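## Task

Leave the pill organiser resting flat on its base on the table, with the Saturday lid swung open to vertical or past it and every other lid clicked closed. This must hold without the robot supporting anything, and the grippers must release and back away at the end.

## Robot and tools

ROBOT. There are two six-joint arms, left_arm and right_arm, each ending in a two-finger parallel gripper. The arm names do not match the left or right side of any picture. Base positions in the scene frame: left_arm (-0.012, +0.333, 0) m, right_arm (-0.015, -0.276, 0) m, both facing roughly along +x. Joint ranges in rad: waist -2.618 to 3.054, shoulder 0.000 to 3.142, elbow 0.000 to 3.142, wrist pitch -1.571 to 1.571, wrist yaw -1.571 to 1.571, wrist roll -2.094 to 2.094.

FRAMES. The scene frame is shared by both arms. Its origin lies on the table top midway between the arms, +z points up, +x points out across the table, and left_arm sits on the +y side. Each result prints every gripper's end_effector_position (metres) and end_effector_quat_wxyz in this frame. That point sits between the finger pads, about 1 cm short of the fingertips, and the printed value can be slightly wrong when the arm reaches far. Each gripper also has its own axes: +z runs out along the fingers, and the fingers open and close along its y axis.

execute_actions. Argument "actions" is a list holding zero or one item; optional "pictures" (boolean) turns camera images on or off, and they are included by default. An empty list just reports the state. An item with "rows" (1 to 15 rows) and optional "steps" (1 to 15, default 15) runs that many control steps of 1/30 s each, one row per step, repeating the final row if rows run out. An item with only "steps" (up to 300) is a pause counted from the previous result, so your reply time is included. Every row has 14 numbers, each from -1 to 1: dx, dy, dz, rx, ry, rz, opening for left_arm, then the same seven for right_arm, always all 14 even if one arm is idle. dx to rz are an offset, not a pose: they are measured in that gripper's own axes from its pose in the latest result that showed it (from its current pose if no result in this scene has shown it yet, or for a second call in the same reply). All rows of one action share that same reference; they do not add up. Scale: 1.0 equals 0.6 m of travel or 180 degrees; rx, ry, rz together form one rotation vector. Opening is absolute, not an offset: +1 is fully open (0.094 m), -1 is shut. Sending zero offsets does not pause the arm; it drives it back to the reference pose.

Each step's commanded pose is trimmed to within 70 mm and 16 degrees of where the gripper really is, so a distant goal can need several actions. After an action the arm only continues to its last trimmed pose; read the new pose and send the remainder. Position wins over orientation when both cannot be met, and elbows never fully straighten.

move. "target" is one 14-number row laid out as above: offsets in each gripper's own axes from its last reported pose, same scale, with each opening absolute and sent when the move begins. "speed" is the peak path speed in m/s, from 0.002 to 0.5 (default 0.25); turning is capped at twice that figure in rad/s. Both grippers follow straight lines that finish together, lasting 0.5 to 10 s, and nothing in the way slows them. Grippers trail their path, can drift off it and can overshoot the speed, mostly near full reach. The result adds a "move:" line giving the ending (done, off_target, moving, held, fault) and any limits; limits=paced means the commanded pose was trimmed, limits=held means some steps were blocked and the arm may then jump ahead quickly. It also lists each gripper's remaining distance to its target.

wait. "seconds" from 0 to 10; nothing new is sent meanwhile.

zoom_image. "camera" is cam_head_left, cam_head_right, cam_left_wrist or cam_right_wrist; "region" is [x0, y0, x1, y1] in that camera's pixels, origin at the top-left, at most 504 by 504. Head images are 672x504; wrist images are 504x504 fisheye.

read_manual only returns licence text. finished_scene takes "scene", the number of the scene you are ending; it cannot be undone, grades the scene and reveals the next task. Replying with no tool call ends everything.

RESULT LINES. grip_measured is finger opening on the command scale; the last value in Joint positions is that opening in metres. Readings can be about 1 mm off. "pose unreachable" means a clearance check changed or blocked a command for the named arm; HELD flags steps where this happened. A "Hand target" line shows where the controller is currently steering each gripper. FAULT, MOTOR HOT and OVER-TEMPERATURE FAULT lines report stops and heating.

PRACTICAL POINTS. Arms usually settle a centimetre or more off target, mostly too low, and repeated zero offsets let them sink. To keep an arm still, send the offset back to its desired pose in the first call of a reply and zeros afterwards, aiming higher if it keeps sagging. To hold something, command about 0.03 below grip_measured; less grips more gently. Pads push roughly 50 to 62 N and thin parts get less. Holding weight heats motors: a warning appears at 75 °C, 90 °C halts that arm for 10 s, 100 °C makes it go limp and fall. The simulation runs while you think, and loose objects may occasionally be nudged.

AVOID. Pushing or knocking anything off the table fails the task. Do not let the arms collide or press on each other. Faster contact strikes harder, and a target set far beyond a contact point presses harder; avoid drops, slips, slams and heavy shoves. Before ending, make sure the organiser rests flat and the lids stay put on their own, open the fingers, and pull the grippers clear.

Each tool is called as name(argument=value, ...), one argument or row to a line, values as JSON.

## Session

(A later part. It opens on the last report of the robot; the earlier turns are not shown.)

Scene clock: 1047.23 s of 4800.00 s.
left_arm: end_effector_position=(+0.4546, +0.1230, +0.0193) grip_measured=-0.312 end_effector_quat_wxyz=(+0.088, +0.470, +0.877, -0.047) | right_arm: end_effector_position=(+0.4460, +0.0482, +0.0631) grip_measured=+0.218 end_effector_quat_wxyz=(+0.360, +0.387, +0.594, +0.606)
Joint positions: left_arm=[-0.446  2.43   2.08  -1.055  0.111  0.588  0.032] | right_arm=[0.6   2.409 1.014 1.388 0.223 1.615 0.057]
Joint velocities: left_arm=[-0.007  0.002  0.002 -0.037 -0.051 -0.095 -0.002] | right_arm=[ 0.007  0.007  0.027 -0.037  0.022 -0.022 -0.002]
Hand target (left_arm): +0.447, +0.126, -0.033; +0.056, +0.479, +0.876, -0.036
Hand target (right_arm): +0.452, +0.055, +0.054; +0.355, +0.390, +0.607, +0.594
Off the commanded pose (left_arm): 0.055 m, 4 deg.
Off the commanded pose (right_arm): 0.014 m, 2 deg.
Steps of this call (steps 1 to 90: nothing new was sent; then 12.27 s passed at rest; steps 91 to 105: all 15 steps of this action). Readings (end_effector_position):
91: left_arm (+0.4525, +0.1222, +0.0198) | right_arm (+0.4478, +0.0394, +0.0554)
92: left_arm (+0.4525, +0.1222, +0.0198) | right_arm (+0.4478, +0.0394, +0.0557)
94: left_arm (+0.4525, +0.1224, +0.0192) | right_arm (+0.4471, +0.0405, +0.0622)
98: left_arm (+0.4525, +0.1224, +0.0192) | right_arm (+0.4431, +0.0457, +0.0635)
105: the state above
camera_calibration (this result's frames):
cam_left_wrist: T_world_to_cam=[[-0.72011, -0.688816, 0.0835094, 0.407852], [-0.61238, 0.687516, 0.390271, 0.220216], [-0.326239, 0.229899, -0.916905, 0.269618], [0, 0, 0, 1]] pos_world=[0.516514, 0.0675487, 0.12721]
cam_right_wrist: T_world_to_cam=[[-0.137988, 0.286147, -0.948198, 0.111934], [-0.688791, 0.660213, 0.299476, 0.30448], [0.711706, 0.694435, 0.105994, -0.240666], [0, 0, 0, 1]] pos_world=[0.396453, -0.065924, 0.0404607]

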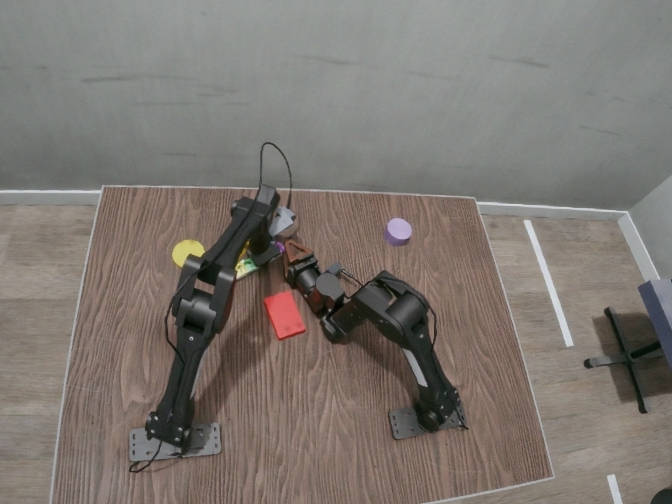

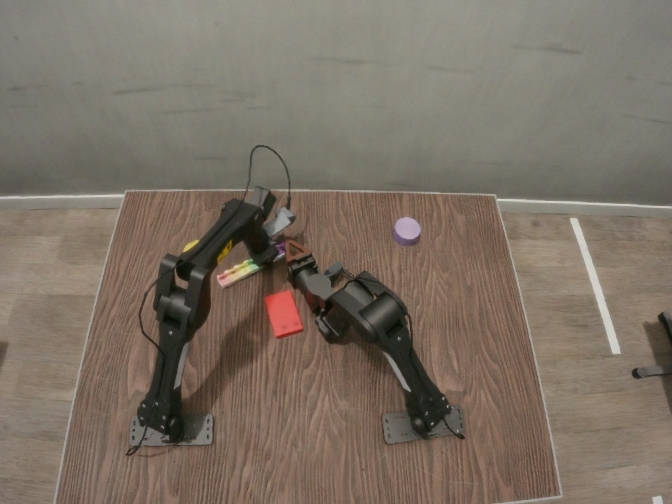

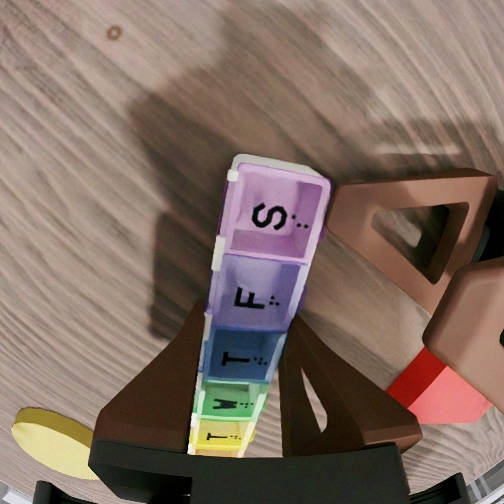

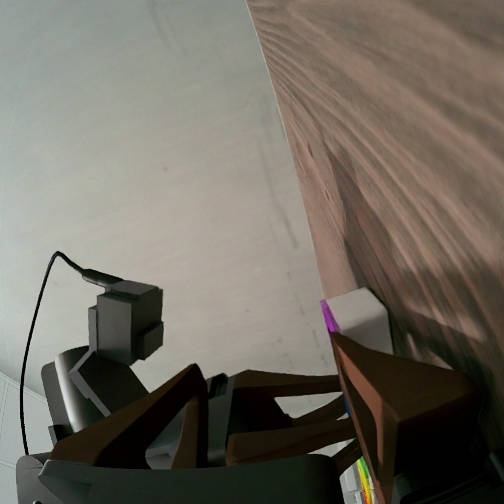

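execute_actions(
  actions=[
    {"rows":[[0.02,-0.004,0.09,0,0.02,0,-0.45,0,-0.003,-0.008,0.01,0,0,0.22],[0.02,-0.004,0.09,0,0.02,0,-0.45,0,-0.006,-0.008,0.02,0,0,0.22],[0.02,-0.004,0.09,0,0.02,0,-0.45,0,-0.01,-0.008,0.03,0,0,0.22],[0.02,-0.004,0.09,0,0.02,0,-0.45,0,-0.012,-0.008,0.035,0,0,0.22],[0.02,-0.004,0.09,0,0.02,0,-0.45,0,-0.012,-0.008,0.035,0,0,0.22],[0.02,-0.004,0.09,0,0.02,0,-0.45,0,-0.012,-0.008,0.035,0,0,0.22],[0.02,-0.004,0.09,0,0.02,0,-0.45,0,-0.012,-0.008,0.035,0,0,0.22],[0.02,-0.004,0.09,0,0.02,0,-0.45,0,-0.012,-0.008,0.035,0,0,0.22],[0.02,-0.004,0.09,0,0.02,0,-0.45,0,-0.012,0.0,0.035,0,0,0.22],[0.02,-0.004,0.09,0,0.02,0,-0.45,0,-0.012,0.008,0.035,0,0,0.22]],"steps":15},
  ],
)

zoom_image(
  camera="cam_left_wrist",
  region=[220, 120, 440, 320],
)

zoom_image(
  camera="cam_right_wrist",
  region=[240, 260, 420, 420],
)

Scene clock: 1054.50 s of 4800.00 s.
left_arm: end_effector_position=(+0.4549, +0.1232, +0.0193) grip_measured=-0.312 end_effector_quat_wxyz=(+0.088, +0.468, +0.878, -0.045) | right_arm: end_effector_position=(+0.4441, +0.0468, +0.0536) grip_measured=+0.218 end_effector_quat_wxyz=(+0.342, +0.405, +0.620, +0.578)
Joint positions: left_arm=[-0.447  2.43   2.08  -1.054  0.106  0.581  0.032] | right_arm=[0.6   2.359 0.999 1.26  0.222 1.638 0.057]
Joint velocities: left_arm=[ 0.007  0.002 -0.032 -0.007  0.007  0.007 -0.001] | right_arm=[-0.002 -0.012  0.007 -0.037  0.022 -0.007 -0.   ]
Hand target (left_arm): +0.447, +0.126, -0.033; +0.058, +0.472, +0.879, -0.032
Hand target (right_arm): +0.449, +0.050, +0.056; +0.338, +0.406, +0.626, +0.573
Off the commanded pose (left_arm): 0.055 m, 4 deg.
Off the commanded pose (right_arm): 0.007 m, 1 deg.
Steps of this call (steps 1 to 90: nothing new was sent; then 3.77 s passed at rest; steps 91 to 105: all 15 steps of this action). Readings (end_effector_position):
91: left_arm (+0.4549, +0.1231, +0.0193) | right_arm (+0.4460, +0.0480, +0.0632)
92: left_arm (+0.4549, +0.1232, +0.0193) | right_arm (+0.4456, +0.0477, +0.0633)
94: left_arm (+0.4549, +0.1231, +0.0193) | right_arm (+0.4449, +0.0471, +0.0633)
98: left_arm (+0.4549, +0.1232, +0.0193) | right_arm (+0.4447, +0.0470, +0.0619)
105: the state above
camera_calibration (this result's frames):
cam_left_wrist: T_world_to_cam=[[-0.715799, -0.693701, 0.0800726, 0.406905], [-0.61733, 0.682217, 0.391769, 0.223147], [-0.326398, 0.230997, -0.916572, 0.269534], [0, 0, 0, 1]] pos_world=[0.516993, 0.0677741, 0.127043]
cam_right_wrist: T_world_to_cam=[[-0.215935, 0.2502, -0.943807, 0.139182], [-0.66255, 0.672475, 0.329856, 0.293045], [0.717217, 0.696547, 0.0205586, -0.235352], [0, 0, 0, 1]] pos_world=[0.39301, -0.0679547, 0.0395369]

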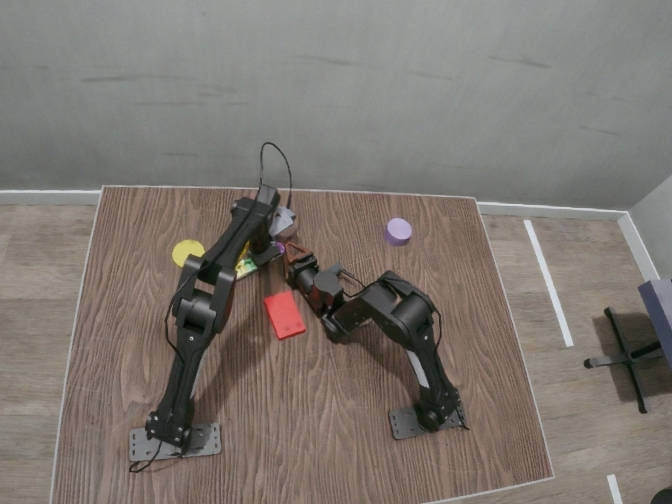

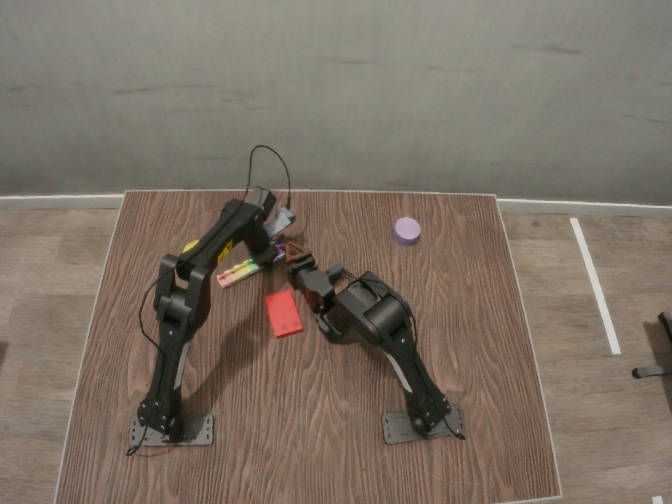

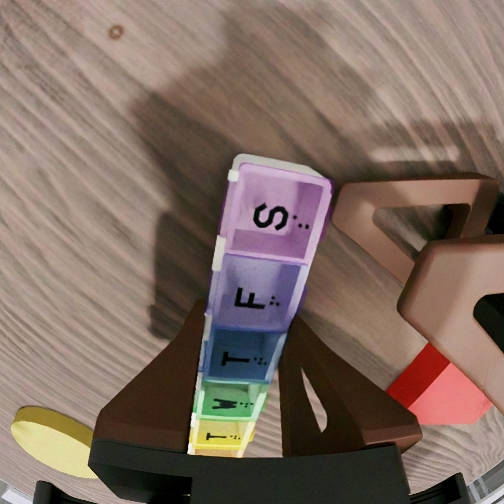

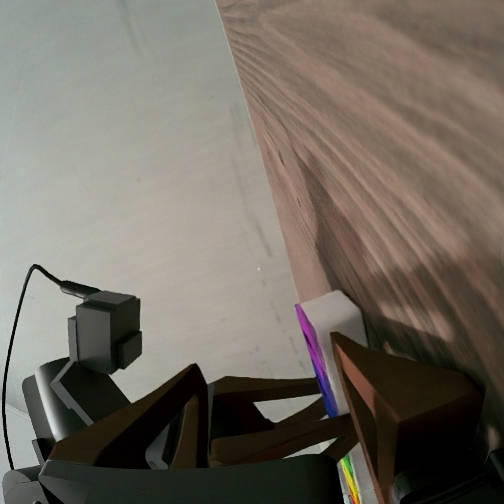

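Region (220, 120, 440, 320) of cam_left_wrist's 504x504 image, scaled by 2.291, with more detail than that image has; it fills the top 458 rows of this view, and the rest is white.

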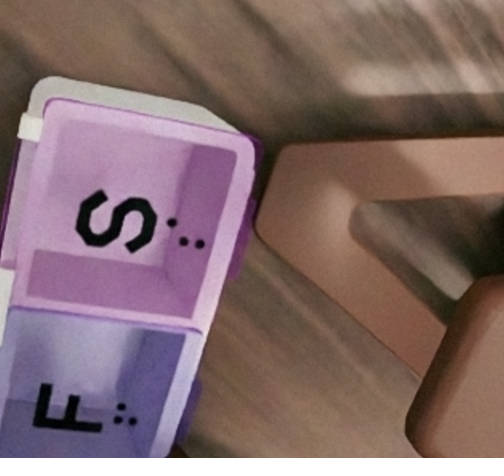

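Region (240, 260, 420, 420) of cam_right_wrist's 504x504 image, scaled by 2.800, with more detail than that image has.

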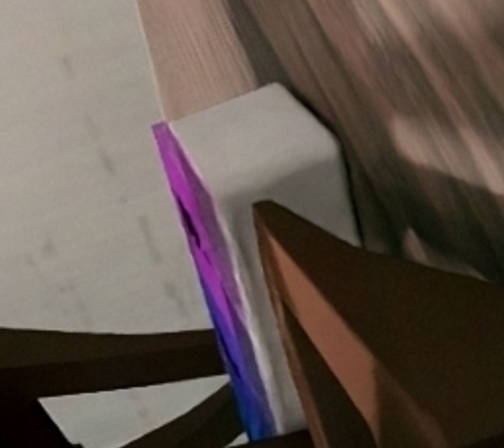

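execute_actions(
  actions=[
    {"rows":[[0.02,-0.004,0.09,0,0.02,0,-0.45,0,-0.004,0.006,0.005,0,0,0.22],[0.02,-0.004,0.09,0,0.02,0,-0.45,0,-0.004,0.012,0.005,0,0,0.22],[0.02,-0.004,0.09,0,0.02,0,-0.45,0,-0.004,0.02,0.005,0,0,0.22],[0.02,-0.004,0.09,0,0.02,0,-0.45,0,-0.004,0.02,0.005,0,0,0.22],[0.02,-0.004,0.09,0,0.02,0,-0.45,0,-0.004,0.02,0.005,0,0,0.22],[0.02,-0.004,0.09,0,0.02,0,-0.45,0,-0.004,0.02,0.005,0,0,0.22],[0.02,-0.004,0.09,0,0.02,0,-0.45,0,-0.004,0.02,0.005,0,0,0.22],[0.02,-0.004,0.09,0,0.02,0,-0.45,0,-0.004,0.02,0.005,0,0,0.22],[0.02,-0.004,0.09,0,0.02,0,-0.45,0,-0.004,0.02,0.005,0,0,-0.3]],"steps":15},
  ],
)

zoom_image(
  camera="cam_right_wrist",
  region=[220, 260, 400, 420],
)

Scene clock: 1062.73 s of 4800.00 s.
left_arm: end_effector_position=(+0.4582, +0.1235, +0.0168) grip_measured=-0.316 end_effector_quat_wxyz=(+0.093, +0.466, +0.879, -0.038) | right_arm: end_effector_position=(+0.4472, +0.0498, +0.0498) grip_measured=-0.298 end_effector_quat_wxyz=(+0.341, +0.405, +0.625, +0.574)
Joint positions: left_arm=[-0.448  2.431  2.07  -1.031  0.093  0.577  0.032] | right_arm=[0.6   2.369 1.021 1.235 0.22  1.635 0.033]
Joint velocities: left_arm=[ 0.002 -0.007 -0.012  0.066 -0.022 -0.037  0.   ] | right_arm=[-0.017 -0.012  0.007  0.051  0.081 -0.037  0.001]
Hand target (left_arm): +0.448, +0.126, -0.033; +0.059, +0.469, +0.881, -0.030
Hand target (right_arm): +0.454, +0.052, +0.050; +0.339, +0.408, +0.624, +0.574
Off the commanded pose (left_arm): 0.053 m, 4 deg.
Off the commanded pose (right_arm): 0.008 m, 0 deg.
Steps of this call (steps 1 to 90: nothing new was sent; then 4.73 s passed at rest; steps 91 to 105: all 15 steps of this action). Readings (end_effector_position):
91: left_arm (+0.4549, +0.1232, +0.0193) | right_arm (+0.4441, +0.0468, +0.0536)
92: left_arm (+0.4549, +0.1232, +0.0193) | right_arm (+0.4441, +0.0468, +0.0536)
94: left_arm (+0.4549, +0.1232, +0.0193) | right_arm (+0.4456, +0.0480, +0.0545)
98: left_arm (+0.4549, +0.1232, +0.0193) | right_arm (+0.4478, +0.0498, +0.0545)
105: the state above
camera_calibration (this result's frames):
cam_left_wrist: T_world_to_cam=[[-0.713591, -0.697614, 0.0642017, 0.40939], [-0.626762, 0.676675, 0.386368, 0.231015], [-0.312979, 0.23547, -0.920108, 0.261669], [0, 0, 0, 1]] pos_world=[0.518826, 0.0676594, 0.125223]
cam_right_wrist: T_world_to_cam=[[-0.225421, 0.240015, -0.944234, 0.140234], [-0.660858, 0.674454, 0.329209, 0.293581], [0.715858, 0.698215, 0.00657997, -0.238375], [0, 0, 0, 1]] pos_world=[0.39627, -0.0652286, 0.0373327]

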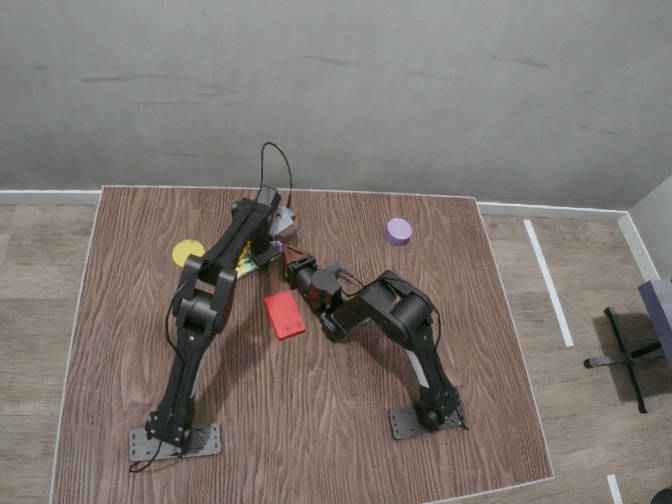

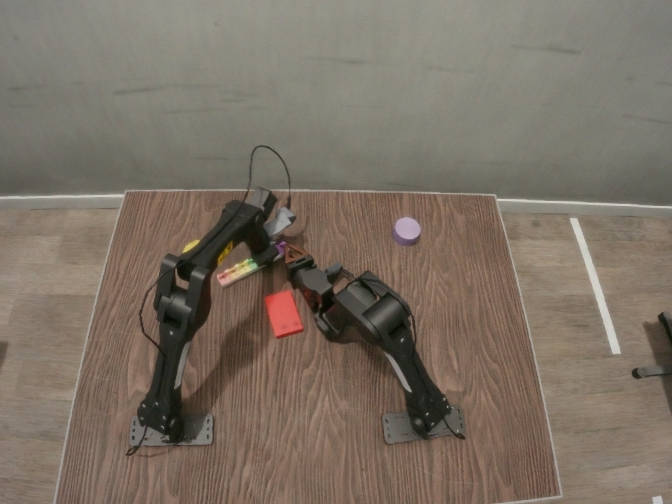

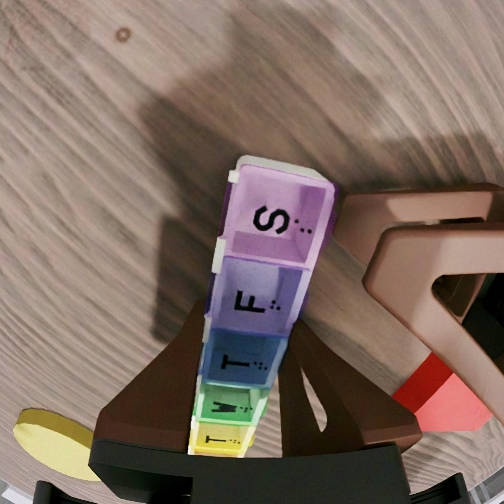

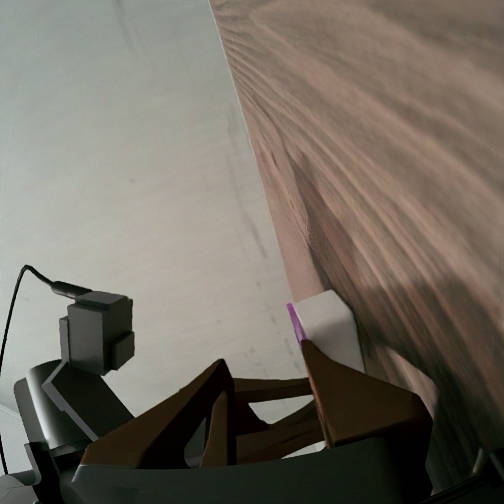

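Region (220, 260, 400, 420) of cam_right_wrist's 504x504 image, scaled by 2.800, with more detail than that image has.

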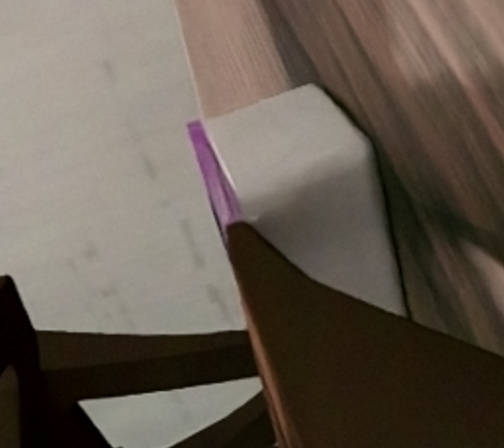

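execute_actions(
  actions=[
    {"rows":[[0.018,-0.008,0.085,0,0.02,0,-0.45,0.004,0,-0.008,0,0,0,-0.1],[0.018,-0.008,0.085,0,0.02,0,-0.45,0.008,0,-0.008,0,0,0,0.1],[0.018,-0.008,0.085,0,0.02,0,-0.45,0.014,0,-0.008,0,0,0,0.2],[0.018,-0.008,0.085,0,0.02,0,-0.45,0.014,0,-0.008,0,0,0,0.2],[0.018,-0.008,0.085,0,0.02,0,-0.45,0.014,0,-0.008,0,0,0,0.2],[0.018,-0.008,0.085,0,0.02,0,-0.45,0.014,0,-0.008,0,0,0,0.2],[0.018,-0.008,0.085,0,0.02,0,-0.45,0.014,0,-0.008,0,0,0,0.2],[0.018,-0.008,0.085,0,0.02,0,-0.45,0.014,0,0.0,0,0,0,0.2],[0.018,-0.008,0.085,0,0.02,0,-0.45,0.014,0,0.008,0,0,0,0.2],[0.018,-0.008,0.085,0,0.02,0,-0.45,0.014,0,0.015,0,0,0,0.2]],"steps":15},
  ],
)

zoom_image(
  camera="cam_left_wrist",
  region=[220, 120, 440, 320],
)

zoom_image(
  camera="cam_right_wrist",
  region=[240, 260, 420, 420],
)

Scene clock: 1073.37 s of 4800.00 s.
left_arm: end_effector_position=(+0.4582, +0.1234, +0.0167) grip_measured=-0.316 end_effector_quat_wxyz=(+0.093, +0.465, +0.880, -0.033) | right_arm: end_effector_position=(+0.4467, +0.0567, +0.0544) grip_measured=+0.198 end_effector_quat_wxyz=(+0.343, +0.402, +0.619, +0.582)
Joint positions: left_arm=[-0.452  2.431  2.07  -1.031  0.083  0.573  0.032] | right_arm=[0.613 2.377 1.037 1.249 0.231 1.636 0.056]
Joint velocities: left_arm=[-0.002  0.002  0.012 -0.007  0.007 -0.007 -0.   ] | right_arm=[-0.017 -0.007 -0.002 -0.022  0.022  0.095 -0.   ]
Hand target (left_arm): +0.450, +0.124, -0.033; +0.064, +0.467, +0.881, -0.023
Hand target (right_arm): +0.451, +0.061, +0.050; +0.341, +0.405, +0.625, +0.574
Off the commanded pose (left_arm): 0.052 m, 3 deg.
Off the commanded pose (right_arm): 0.009 m, 1 deg.
Steps of this call (steps 1 to 90: nothing new was sent; then 7.13 s passed at rest; steps 91 to 105: all 15 steps of this action). Readings (end_effector_position):
91: left_arm (+0.4581, +0.1234, +0.0168) | right_arm (+0.4473, +0.0498, +0.0502)
92: left_arm (+0.4581, +0.1234, +0.0168) | right_arm (+0.4472, +0.0499, +0.0505)
94: left_arm (+0.4581, +0.1233, +0.0167) | right_arm (+0.4467, +0.0510, +0.0532)
98: left_arm (+0.4581, +0.1234, +0.0167) | right_arm (+0.4441, +0.0544, +0.0538)
105: the state above
camera_calibration (this result's frames):
cam_left_wrist: T_world_to_cam=[[-0.711824, -0.700122, 0.055998, 0.409059], [-0.62998, 0.671689, 0.389819, 0.233161], [-0.310534, 0.242205, -0.919187, 0.259603], [0, 0, 0, 1]] pos_world=[0.51868, 0.066902, 0.124827]
cam_right_wrist: T_world_to_cam=[[-0.209719, 0.251994, -0.944731, 0.135162], [-0.668343, 0.668306, 0.326626, 0.29085], [0.713678, 0.699904, 0.0282614, -0.243162], [0, 0, 0, 1]] pos_world=[0.396273, -0.0582474, 0.039565]

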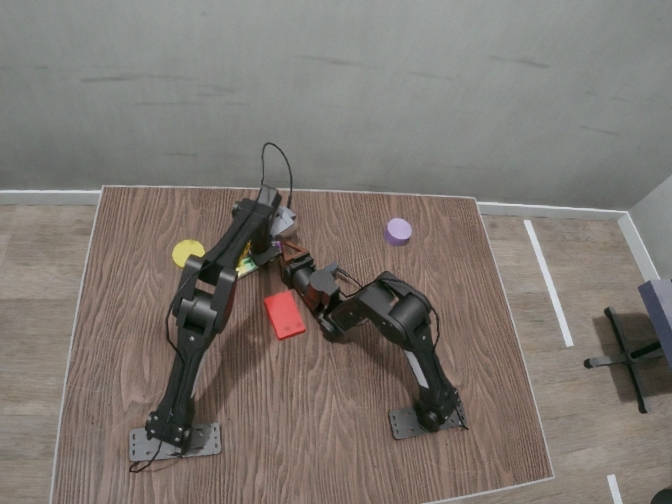

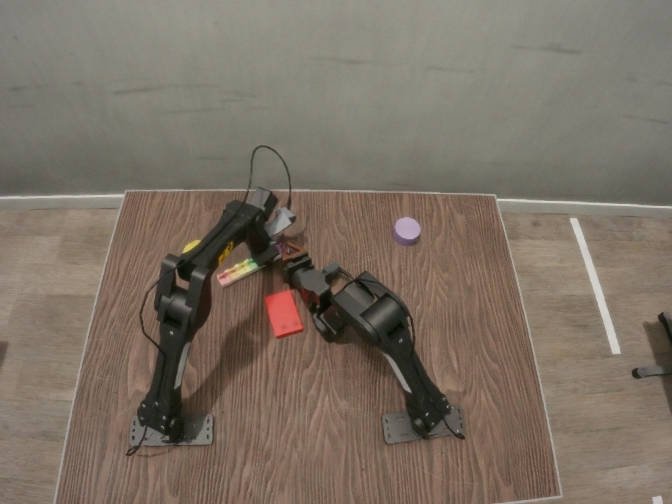

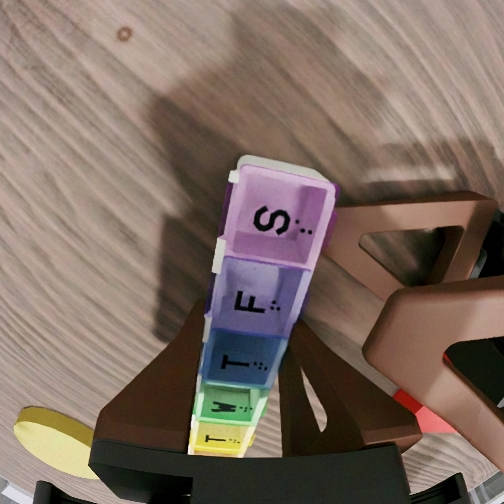

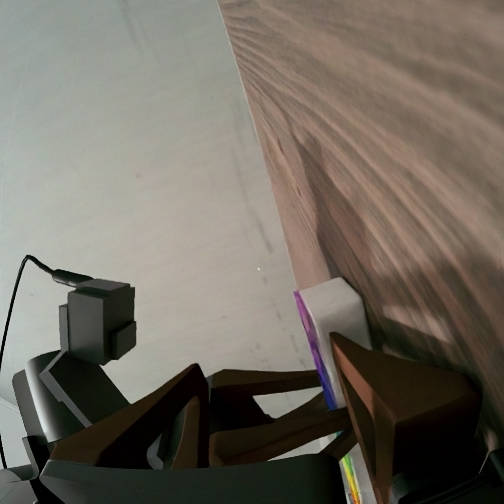

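Region (220, 120, 440, 320) of cam_left_wrist's 504x504 image, scaled by 2.291, with more detail than that image has; it fills the top 458 rows of this view, and the rest is white.

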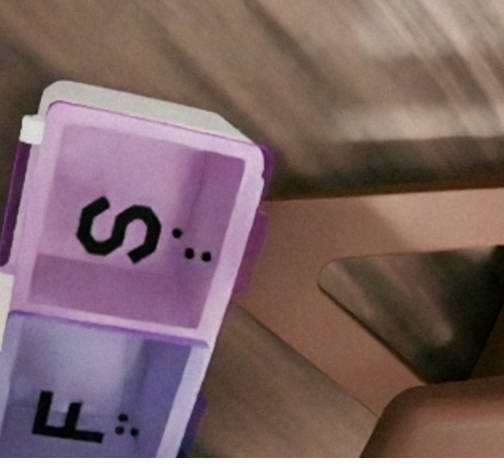

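Region (240, 260, 420, 420) of cam_right_wrist's 504x504 image, scaled by 2.800, with more detail than that image has.

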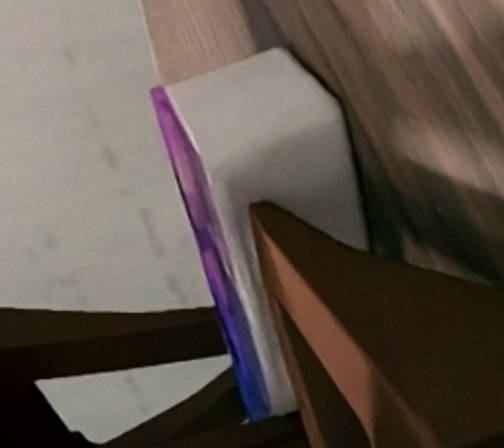

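execute_actions(
  actions=[
    {"rows":[[0.018,-0.008,0.09,0,0.018,0,-0.45,0,-0.004,0.008,0,0,0,0.2],[0.018,-0.008,0.09,0,0.018,0,-0.45,0,-0.004,0.015,0,0,0,0.2]],"steps":8},
  ],
  pictures=false,
)

Scene clock: 1077.37 s of 4800.00 s.
left_arm: end_effector_position=(+0.4583, +0.1235, +0.0165) grip_measured=-0.316 end_effector_quat_wxyz=(+0.095, +0.465, +0.880, -0.033) | right_arm: end_effector_position=(+0.4467, +0.0567, +0.0544) grip_measured=+0.198 end_effector_quat_wxyz=(+0.343, +0.401, +0.617, +0.583)
Joint positions: left_arm=[-0.452  2.426  2.061 -1.022  0.083  0.571  0.032] | right_arm=[0.613 2.381 1.037 1.257 0.231 1.634 0.056]
Joint velocities: left_arm=[ 0.012 -0.017 -0.007 -0.022 -0.022  0.022  0.   ] | right_arm=[-0.017  0.002 -0.007 -0.022 -0.022 -0.037  0.001]
Hand target (left_arm): +0.450, +0.125, -0.036; +0.066, +0.466, +0.882, -0.020
Hand target (right_arm): +0.454, +0.060, +0.052; +0.343, +0.402, +0.619, +0.582
Off the commanded pose (left_arm): 0.055 m, 3 deg.
Off the commanded pose (right_arm): 0.009 m, 0 deg.
Steps of this call (steps 1 to 90: nothing new was sent; then 0.73 s passed at rest; steps 91 to 98: all 8 steps of this action). Readings (end_effector_position):
91: left_arm (+0.4581, +0.1236, +0.0163) | right_arm (+0.4467, +0.0567, +0.0544)
92: left_arm (+0.4582, +0.1235, +0.0165) | right_arm (+0.4467, +0.0567, +0.0540)
94: left_arm (+0.4582, +0.1235, +0.0165) | right_arm (+0.4467, +0.0567, +0.0542)
98: the state above

execute_actions(
  actions=[
    {"rows":[[0.018,-0.008,0.095,0,0.018,0,-0.45,0,-0.006,0.008,0,0,0,-0.5]],"steps":12},
  ],
)

zoom_image(
  camera="cam_left_wrist",
  region=[220, 120, 440, 320],
)

Scene clock: 1080.67 s of 4800.00 s.
left_arm: end_effector_position=(+0.4618, +0.1232, +0.0151) grip_measured=-0.317 end_effector_quat_wxyz=(+0.102, +0.463, +0.880, -0.026) | right_arm: end_effector_position=(+0.4461, +0.0570, +0.0523) grip_measured=-0.498 end_effector_quat_wxyz=(+0.344, +0.400, +0.618, +0.583)
Joint positions: left_arm=[-0.454  2.426  2.052 -0.998  0.071  0.567  0.032] | right_arm=[0.614 2.388 1.037 1.265 0.23  1.632 0.024]
Joint velocities: left_arm=[-0.022  0.002 -0.017 -0.007  0.037 -0.095 -0.   ] | right_arm=[-0.002 -0.002  0.002 -0.051 -0.022 -0.051 -0.003]
Hand target (left_arm): +0.451, +0.124, -0.039; +0.068, +0.466, +0.882, -0.020
Hand target (right_arm): +0.451, +0.059, +0.050; +0.343, +0.401, +0.617, +0.583
Off the commanded pose (left_arm): 0.057 m, 4 deg.
Off the commanded pose (right_arm): 0.005 m, 0 deg.
Steps of this call (steps 1 to 87: nothing new was sent; steps 88 to 99: all 12 steps of this action). Readings (end_effector_position):
88: left_arm (+0.4584, +0.1235, +0.0165) | right_arm (+0.4466, +0.0567, +0.0541)
89: left_arm (+0.4596, +0.1235, +0.0164) | right_arm (+0.4462, +0.0568, +0.0515)
91: left_arm (+0.4617, +0.1230, +0.0152) | right_arm (+0.4461, +0.0570, +0.0518)
95: left_arm (+0.4618, +0.1232, +0.0151) | right_arm (+0.4461, +0.0570, +0.0523)
99: the state above
camera_calibration (this result's frames):
cam_left_wrist: T_world_to_cam=[[-0.70882, -0.70437, 0.0379063, 0.410907], [-0.642291, 0.666697, 0.378123, 0.242668], [-0.29161, 0.243674, -0.924979, 0.250522], [0, 0, 0, 1]] pos_world=[0.520178, 0.0665992, 0.124394]
cam_right_wrist: T_world_to_cam=[[-0.204857, 0.251622, -0.945896, 0.130905], [-0.671695, 0.666781, 0.322846, 0.29269], [0.711941, 0.701491, 0.0324183, -0.242397], [0, 0, 0, 1]] pos_world=[0.395987, -0.0580591, 0.0371868]

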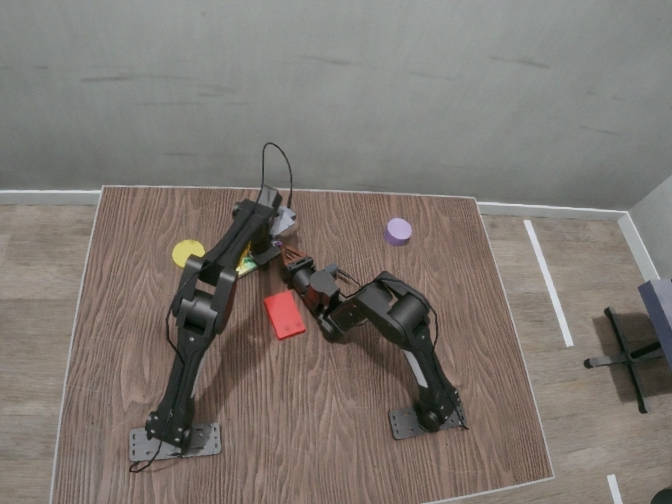

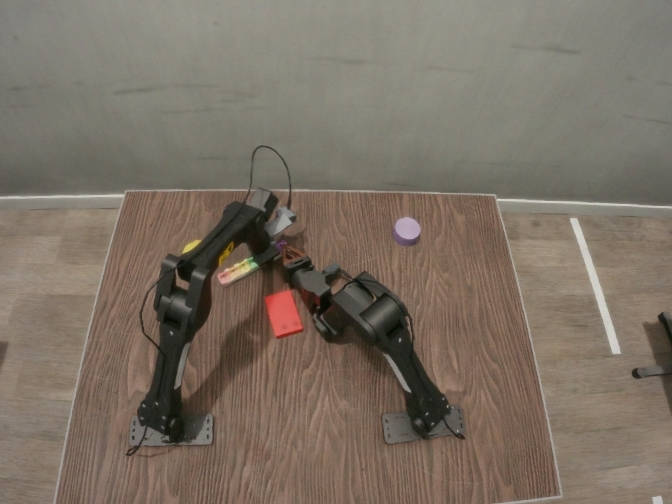

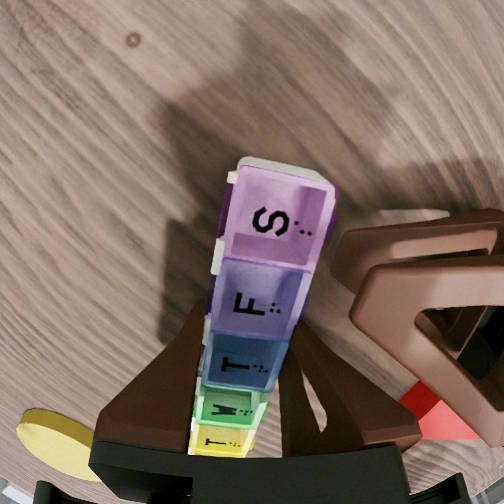

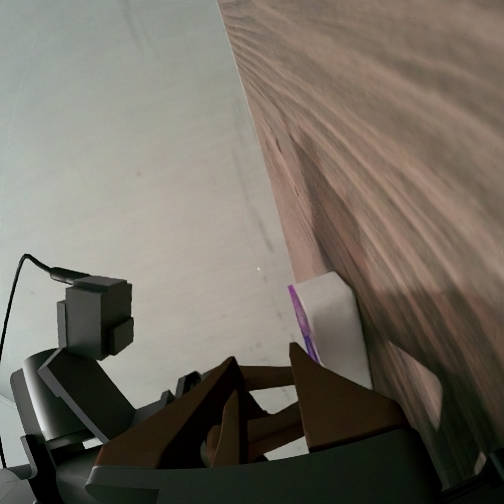

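Region (220, 120, 440, 320) of cam_left_wrist's 504x504 image, scaled by 2.291, with more detail than that image has; it fills the top 458 rows of this view, and the rest is white.

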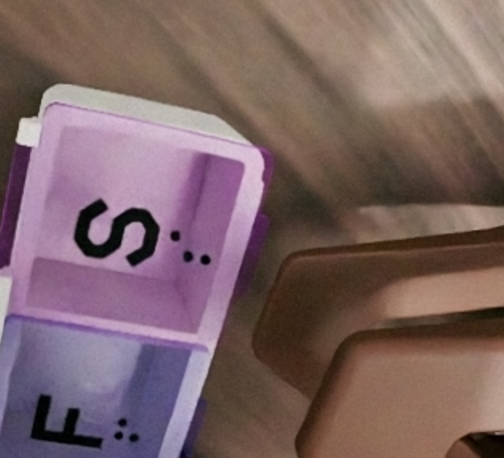

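execute_actions(
  actions=[
    {"rows":[[0.012,0,0.06,0,0.015,0,-0.45,0,0,-0.01,0,0,0,-0.3],[0.008,0,0.03,0,0.015,0,-0.45,0,0,-0.02,0,0,0,-0.05],[0.004,0,0.0,0,0.015,0,-0.45,0,0,-0.03,0,0,0,-0.05],[0.004,0,-0.005,0,0.015,0,-0.45,0,0,-0.03,0,0,0,-0.05],[0.006,-0.006,-0.005,0,0.015,0,-0.45,0,0,-0.03,0,0,0,-0.05],[0.009,-0.012,-0.005,0,0.015,0,-0.45,0,0,-0.03,0,0,0,-0.05],[0.012,-0.018,-0.005,0,0.015,0,-0.45,0,0,-0.03,0,0,0,-0.05],[0.015,-0.024,-0.005,0,0.015,0,-0.45,0,0,-0.03,0,0,0,-0.05]],"steps":15},
  ],
  pictures=false,
)

Scene clock: 1091.43 s of 4800.00 s.
left_arm: end_effector_position=(+0.4582, +0.1233, +0.0186) grip_measured=-0.317 end_effector_quat_wxyz=(+0.099, +0.462, +0.881, -0.014) | right_arm: end_effector_position=(+0.4370, +0.0494, +0.0530) grip_measured=-0.052 end_effector_quat_wxyz=(+0.345, +0.399, +0.615, +0.587)
Joint positions: left_arm=[-0.466  2.41   2.04  -1.005  0.043  0.554  0.032] | right_arm=[0.614 2.374 0.982 1.317 0.23  1.632 0.045]
Joint velocities: left_arm=[-0.002 -0.012 -0.017  0.007 -0.022 -0.007 -0.   ] | right_arm=[-0.007  0.002  0.027  0.007  0.022 -0.037 -0.001]
Hand target (left_arm): +0.445, +0.123, +0.016; +0.081, +0.464, +0.882, -0.015
Hand target (right_arm): +0.430, +0.049, +0.053; +0.344, +0.399, +0.618, +0.583
Off the commanded pose (left_arm): 0.014 m, 2 deg.
Off the commanded pose (right_arm): 0.007 m, 1 deg.
Steps of this call (steps 1 to 90: nothing new was sent; then 7.27 s passed at rest; steps 91 to 105: all 15 steps of this action). Readings (end_effector_position):
91: left_arm (+0.4618, +0.1232, +0.0155) | right_arm (+0.4461, +0.0570, +0.0528)
92: left_arm (+0.4622, +0.1231, +0.0172) | right_arm (+0.4455, +0.0565, +0.0524)
94: left_arm (+0.4625, +0.1235, +0.0190) | right_arm (+0.4416, +0.0533, +0.0524)
98: left_arm (+0.4613, +0.1235, +0.0184) | right_arm (+0.4373, +0.0497, +0.0528)
105: the state above

move(
  target=[-0.005,0,-0.024,0.022,0.008,0,0,0,0,0,0,0,0,-0.05],
  speed=0.02,
)

Scene clock: 1102.13 s of 4800.00 s.
left_arm: end_effector_position=(+0.4493, +0.1237, +0.0232) grip_measured=-0.002 end_effector_quat_wxyz=(+0.057, +0.466, +0.882, -0.033) | right_arm: end_effector_position=(+0.4370, +0.0494, +0.0531) grip_measured=-0.052 end_effector_quat_wxyz=(+0.345, +0.399, +0.615, +0.587)
Joint positions: left_arm=[-0.46   2.476  2.189 -1.175  0.076  0.566  0.047] | right_arm=[0.614 2.374 0.982 1.317 0.23  1.632 0.045]
Joint velocities: left_arm=[ 0.007 -0.002  0.012  0.007 -0.022 -0.051 -0.   ] | right_arm=[-0.007 -0.007  0.002 -0.022 -0.022  0.037 -0.   ]
Hand target (left_arm): +0.457, +0.123, +0.033; +0.072, +0.465, +0.881, -0.038
Hand target (right_arm): +0.437, +0.049, +0.053; +0.345, +0.399, +0.615, +0.587
Off the commanded pose (left_arm): 0.013 m, 2 deg.
Off the commanded pose (right_arm): 0.000 m, 0 deg.
After step 90, 5.63 s passed at rest.
move: off_target (left_arm)
camera_calibration (this result's frames):
cam_left_wrist: T_world_to_cam=[[-0.708514, -0.70141, 0.0776696, 0.400698], [-0.602387, 0.65845, 0.451191, 0.212591], [-0.367611, 0.272888, -0.889041, 0.28391], [0, 0, 0, 1]] pos_world=[0.516331, 0.0635977, 0.125367]
cam_right_wrist: T_world_to_cam=[[-0.197529, 0.258188, -0.945686, 0.128115], [-0.674171, 0.664564, 0.322254, 0.292619], [0.711671, 0.701209, 0.0427926, -0.231031], [0, 0, 0, 1]] pos_world=[0.387, -0.0655407, 0.0367453]

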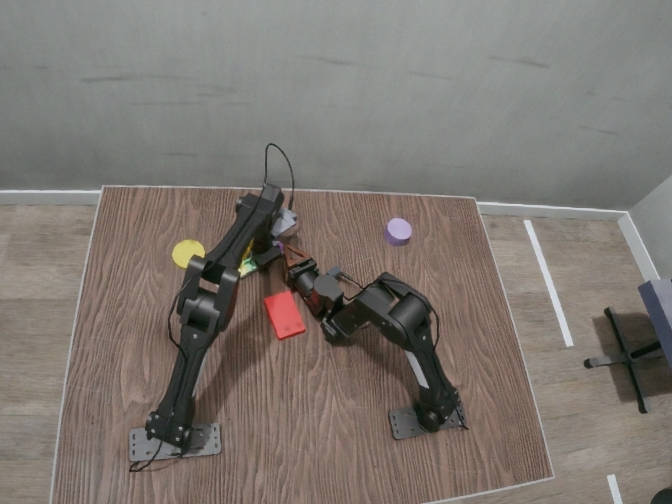

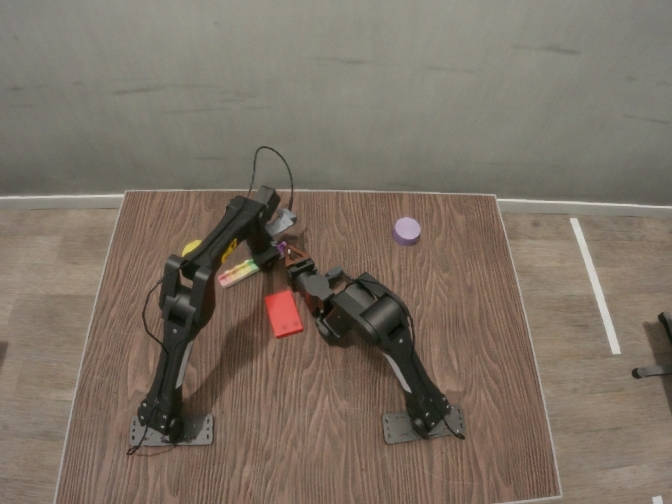

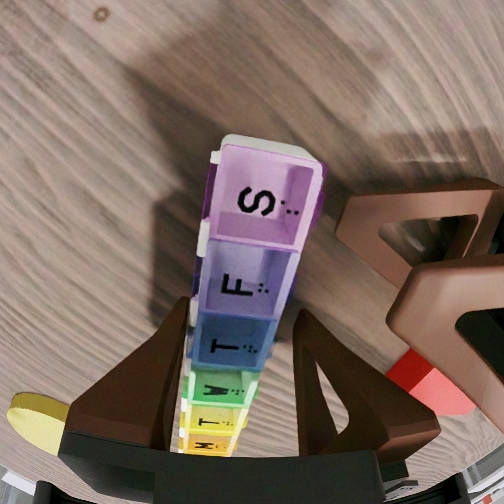

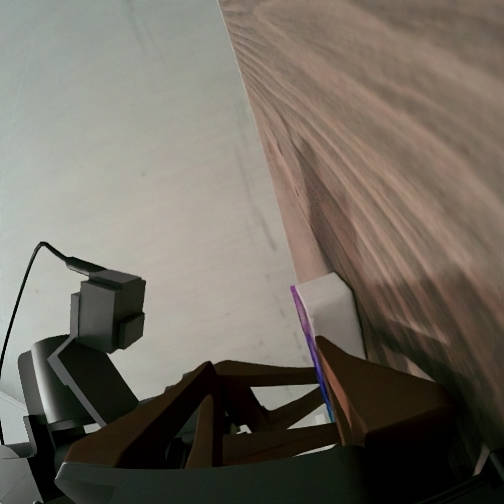

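execute_actions(
  actions=[
    {"rows":[[-0.003,0.008,-0.016,0,0,0,-0.42,0,0,0,0,0,0,-0.05],[-0.003,0.008,-0.016,0,0,0,-0.42,0,0,0,0,0,0,-0.05],[-0.003,0.008,-0.016,0,0,0,-0.42,0,0,0,0,0,0,-0.05],[-0.003,0.008,-0.016,0,0,0,-0.42,0,0,0,0,0,0,-0.05],[-0.003,0.008,-0.016,0,0,0,-0.42,0,0,0,0,0,0,-0.05],[-0.003,0.008,-0.016,0,0,0,-0.42,0,0,0,0,0,0,-0.05],[-0.003,0.008,-0.016,0,0,0,-0.45,0,0,0,0,0,0,-0.05],[-0.003,0.008,-0.016,0,0,0,-0.45,0,0,0,0,0,0,-0.05],[-0.003,0.008,-0.016,0,0,0,-0.45,0,0,0,0,0,0,-0.05],[-0.003,0.008,-0.016,0,0,0,-0.45,0,0,0,0,0,0,-0.05],[0.003,0.004,0.02,0,0.003,0,-0.45,0,0,0,0,0,0,0.05],[0.007,0.002,0.04,0,0.006,0,-0.45,0,0,0,0,0,0,0.12],[0.010,0,0.06,0,0.009,0,-0.45,0,0,0,0,0,0,0.18],[0.013,0,0.08,0,0.012,0,-0.45,0,0,0,0,0,0,0.18],[0.015,0,0.095,0,0.015,0,-0.45,0,0,0,0,0,0,0.18]],"steps":15},
  ],
)

zoom_image(
  camera="cam_left_wrist",
  region=[220, 120, 440, 320],
)

zoom_image(
  camera="cam_right_wrist",
  region=[240, 260, 420, 420],
)

Scene clock: 1109.60 s of 4800.00 s.
left_arm: end_effector_position=(+0.4453, +0.1257, +0.0187) grip_measured=-0.307 end_effector_quat_wxyz=(+0.049, +0.467, +0.882, -0.034) | right_arm: end_effector_position=(+0.4371, +0.0495, +0.0550) grip_measured=+0.176 end_effector_quat_wxyz=(+0.345, +0.398, +0.612, +0.590)
Joint positions: left_arm=[-0.46   2.476  2.172 -1.175  0.075  0.568  0.033] | right_arm=[0.614 2.374 0.982 1.325 0.23  1.633 0.055]
Joint velocities: left_arm=[-0.002 -0.173 -0.31   0.139 -0.007  0.022  0.   ] | right_arm=[-0.002 -0.017 -0.007 -0.051  0.022  0.081  0.004]
Hand target (left_arm): +0.443, +0.128, -0.032; +0.031, +0.467, +0.883, -0.023
Hand target (right_arm): +0.437, +0.049, +0.053; +0.345, +0.399, +0.615, +0.587
Off the commanded pose (left_arm): 0.053 m, 2 deg.
Off the commanded pose (right_arm): 0.002 m, 0 deg.
Steps of this call (steps 1 to 90: nothing new was sent; then 3.97 s passed at rest; steps 91 to 105: all 15 steps of this action). Readings (end_effector_position):
91: left_arm (+0.4477, +0.1243, +0.0228) | right_arm (+0.4370, +0.0494, +0.0531)
92: left_arm (+0.4475, +0.1244, +0.0231) | right_arm (+0.4370, +0.0494, +0.0531)
94: left_arm (+0.4474, +0.1245, +0.0233) | right_arm (+0.4370, +0.0494, +0.0531)
98: left_arm (+0.4462, +0.1250, +0.0230) | right_arm (+0.4370, +0.0494, +0.0531)
105: the state above
camera_calibration (this result's frames):
cam_left_wrist: T_world_to_cam=[[-0.708574, -0.70077, 0.0827337, 0.399416], [-0.594439, 0.655972, 0.465126, 0.207488], [-0.380217, 0.280396, -0.88137, 0.282371], [0, 0, 0, 1]] pos_world=[0.513717, 0.0646166, 0.11932]
cam_right_wrist: T_world_to_cam=[[-0.191865, 0.263366, -0.945424, 0.12721], [-0.676081, 0.66282, 0.321846, 0.292947], [0.711409, 0.700934, 0.0508845, -0.231572], [0, 0, 0, 1]] pos_world=[0.387206, -0.0653573, 0.0377671]

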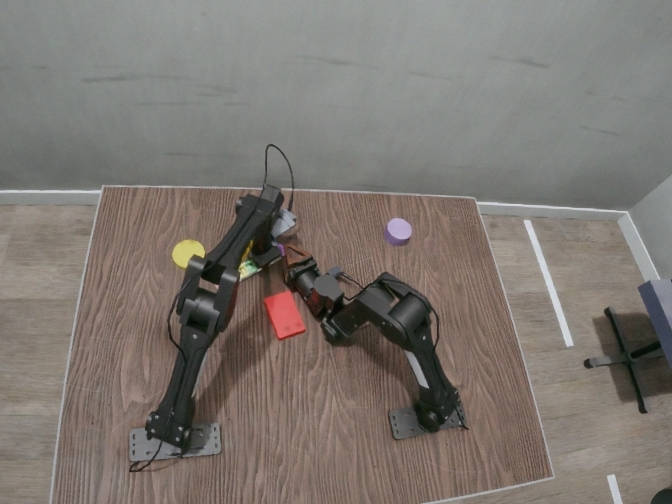

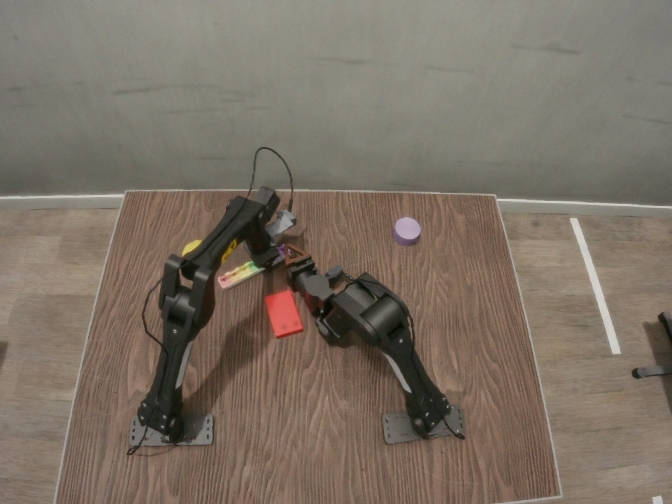

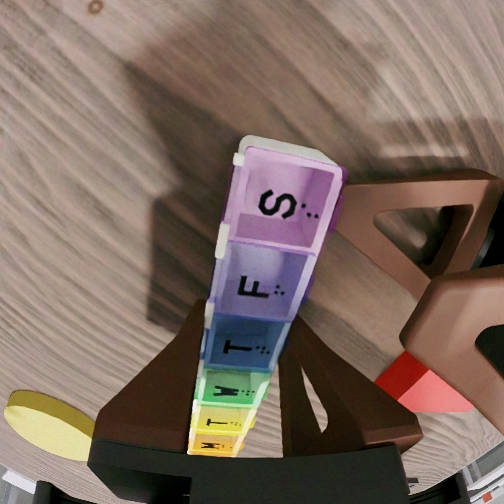

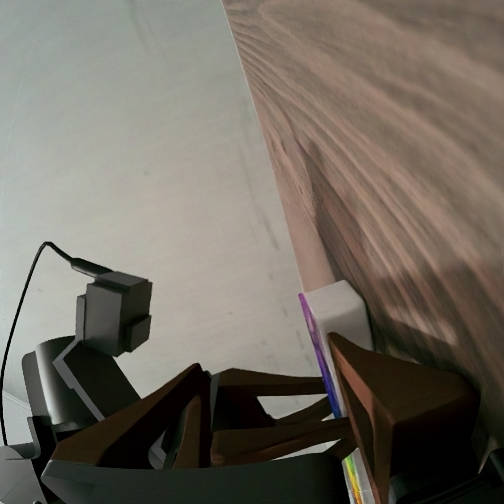

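Region (220, 120, 440, 320) of cam_left_wrist's 504x504 image, scaled by 2.291, with more detail than that image has; it fills the top 458 rows of this view, and the rest is white.

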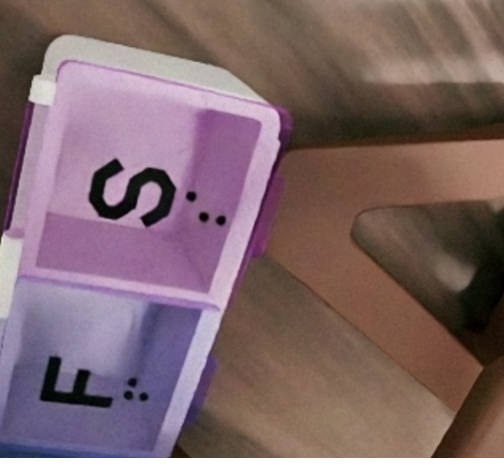

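Region (240, 260, 420, 420) of cam_right_wrist's 504x504 image, scaled by 2.800, with more detail than that image has.

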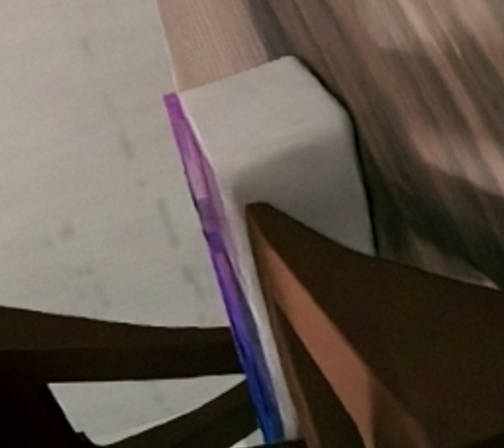

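execute_actions(
  actions=[
    {"rows":[[0.015,-0.004,0.09,0.004,0.012,0,-0.45,0,-0.003,0.006,0,0,0,0.18],[0.015,-0.004,0.09,0.004,0.012,0,-0.45,0,-0.003,0.012,0,0,0,0.18],[0.015,-0.004,0.09,0.004,0.012,0,-0.45,0,-0.003,0.018,0,0,0,0.18]],"steps":10},
  ],
  pictures=false,
)

Scene clock: 1114.70 s of 4800.00 s.
left_arm: end_effector_position=(+0.4458, +0.1254, +0.0188) grip_measured=-0.307 end_effector_quat_wxyz=(+0.061, +0.467, +0.882, -0.033) | right_arm: end_effector_position=(+0.4389, +0.0510, +0.0552) grip_measured=+0.178 end_effector_quat_wxyz=(+0.347, +0.397, +0.611, +0.591)
Joint positions: left_arm=[-0.46   2.446  2.115 -1.124  0.075  0.568  0.033] | right_arm=[0.614 2.381 0.993 1.326 0.23  1.63  0.055]
Joint velocities: left_arm=[ 0.007 -0.012  0.002  0.081  0.007 -0.007 -0.001] | right_arm=[ 0.012 -0.007  0.012 -0.037  0.007 -0.066 -0.001]
Hand target (left_arm): +0.436, +0.129, -0.033; +0.028, +0.468, +0.883, -0.030
Hand target (right_arm): +0.446, +0.054, +0.053; +0.346, +0.398, +0.612, +0.590
Off the commanded pose (left_arm): 0.055 m, 4 deg.
Off the commanded pose (right_arm): 0.009 m, 0 deg.
Steps of this call (steps 1 to 90: nothing new was sent; then 1.77 s passed at rest; steps 91 to 100: all 10 steps of this action). Readings (end_effector_position):
91: left_arm (+0.4452, +0.1256, +0.0185) | right_arm (+0.4371, +0.0495, +0.0551)
92: left_arm (+0.4452, +0.1256, +0.0186) | right_arm (+0.4371, +0.0495, +0.0551)
94: left_arm (+0.4454, +0.1255, +0.0186) | right_arm (+0.4382, +0.0505, +0.0552)
98: left_arm (+0.4457, +0.1254, +0.0187) | right_arm (+0.4389, +0.0510, +0.0552)
100: the state above


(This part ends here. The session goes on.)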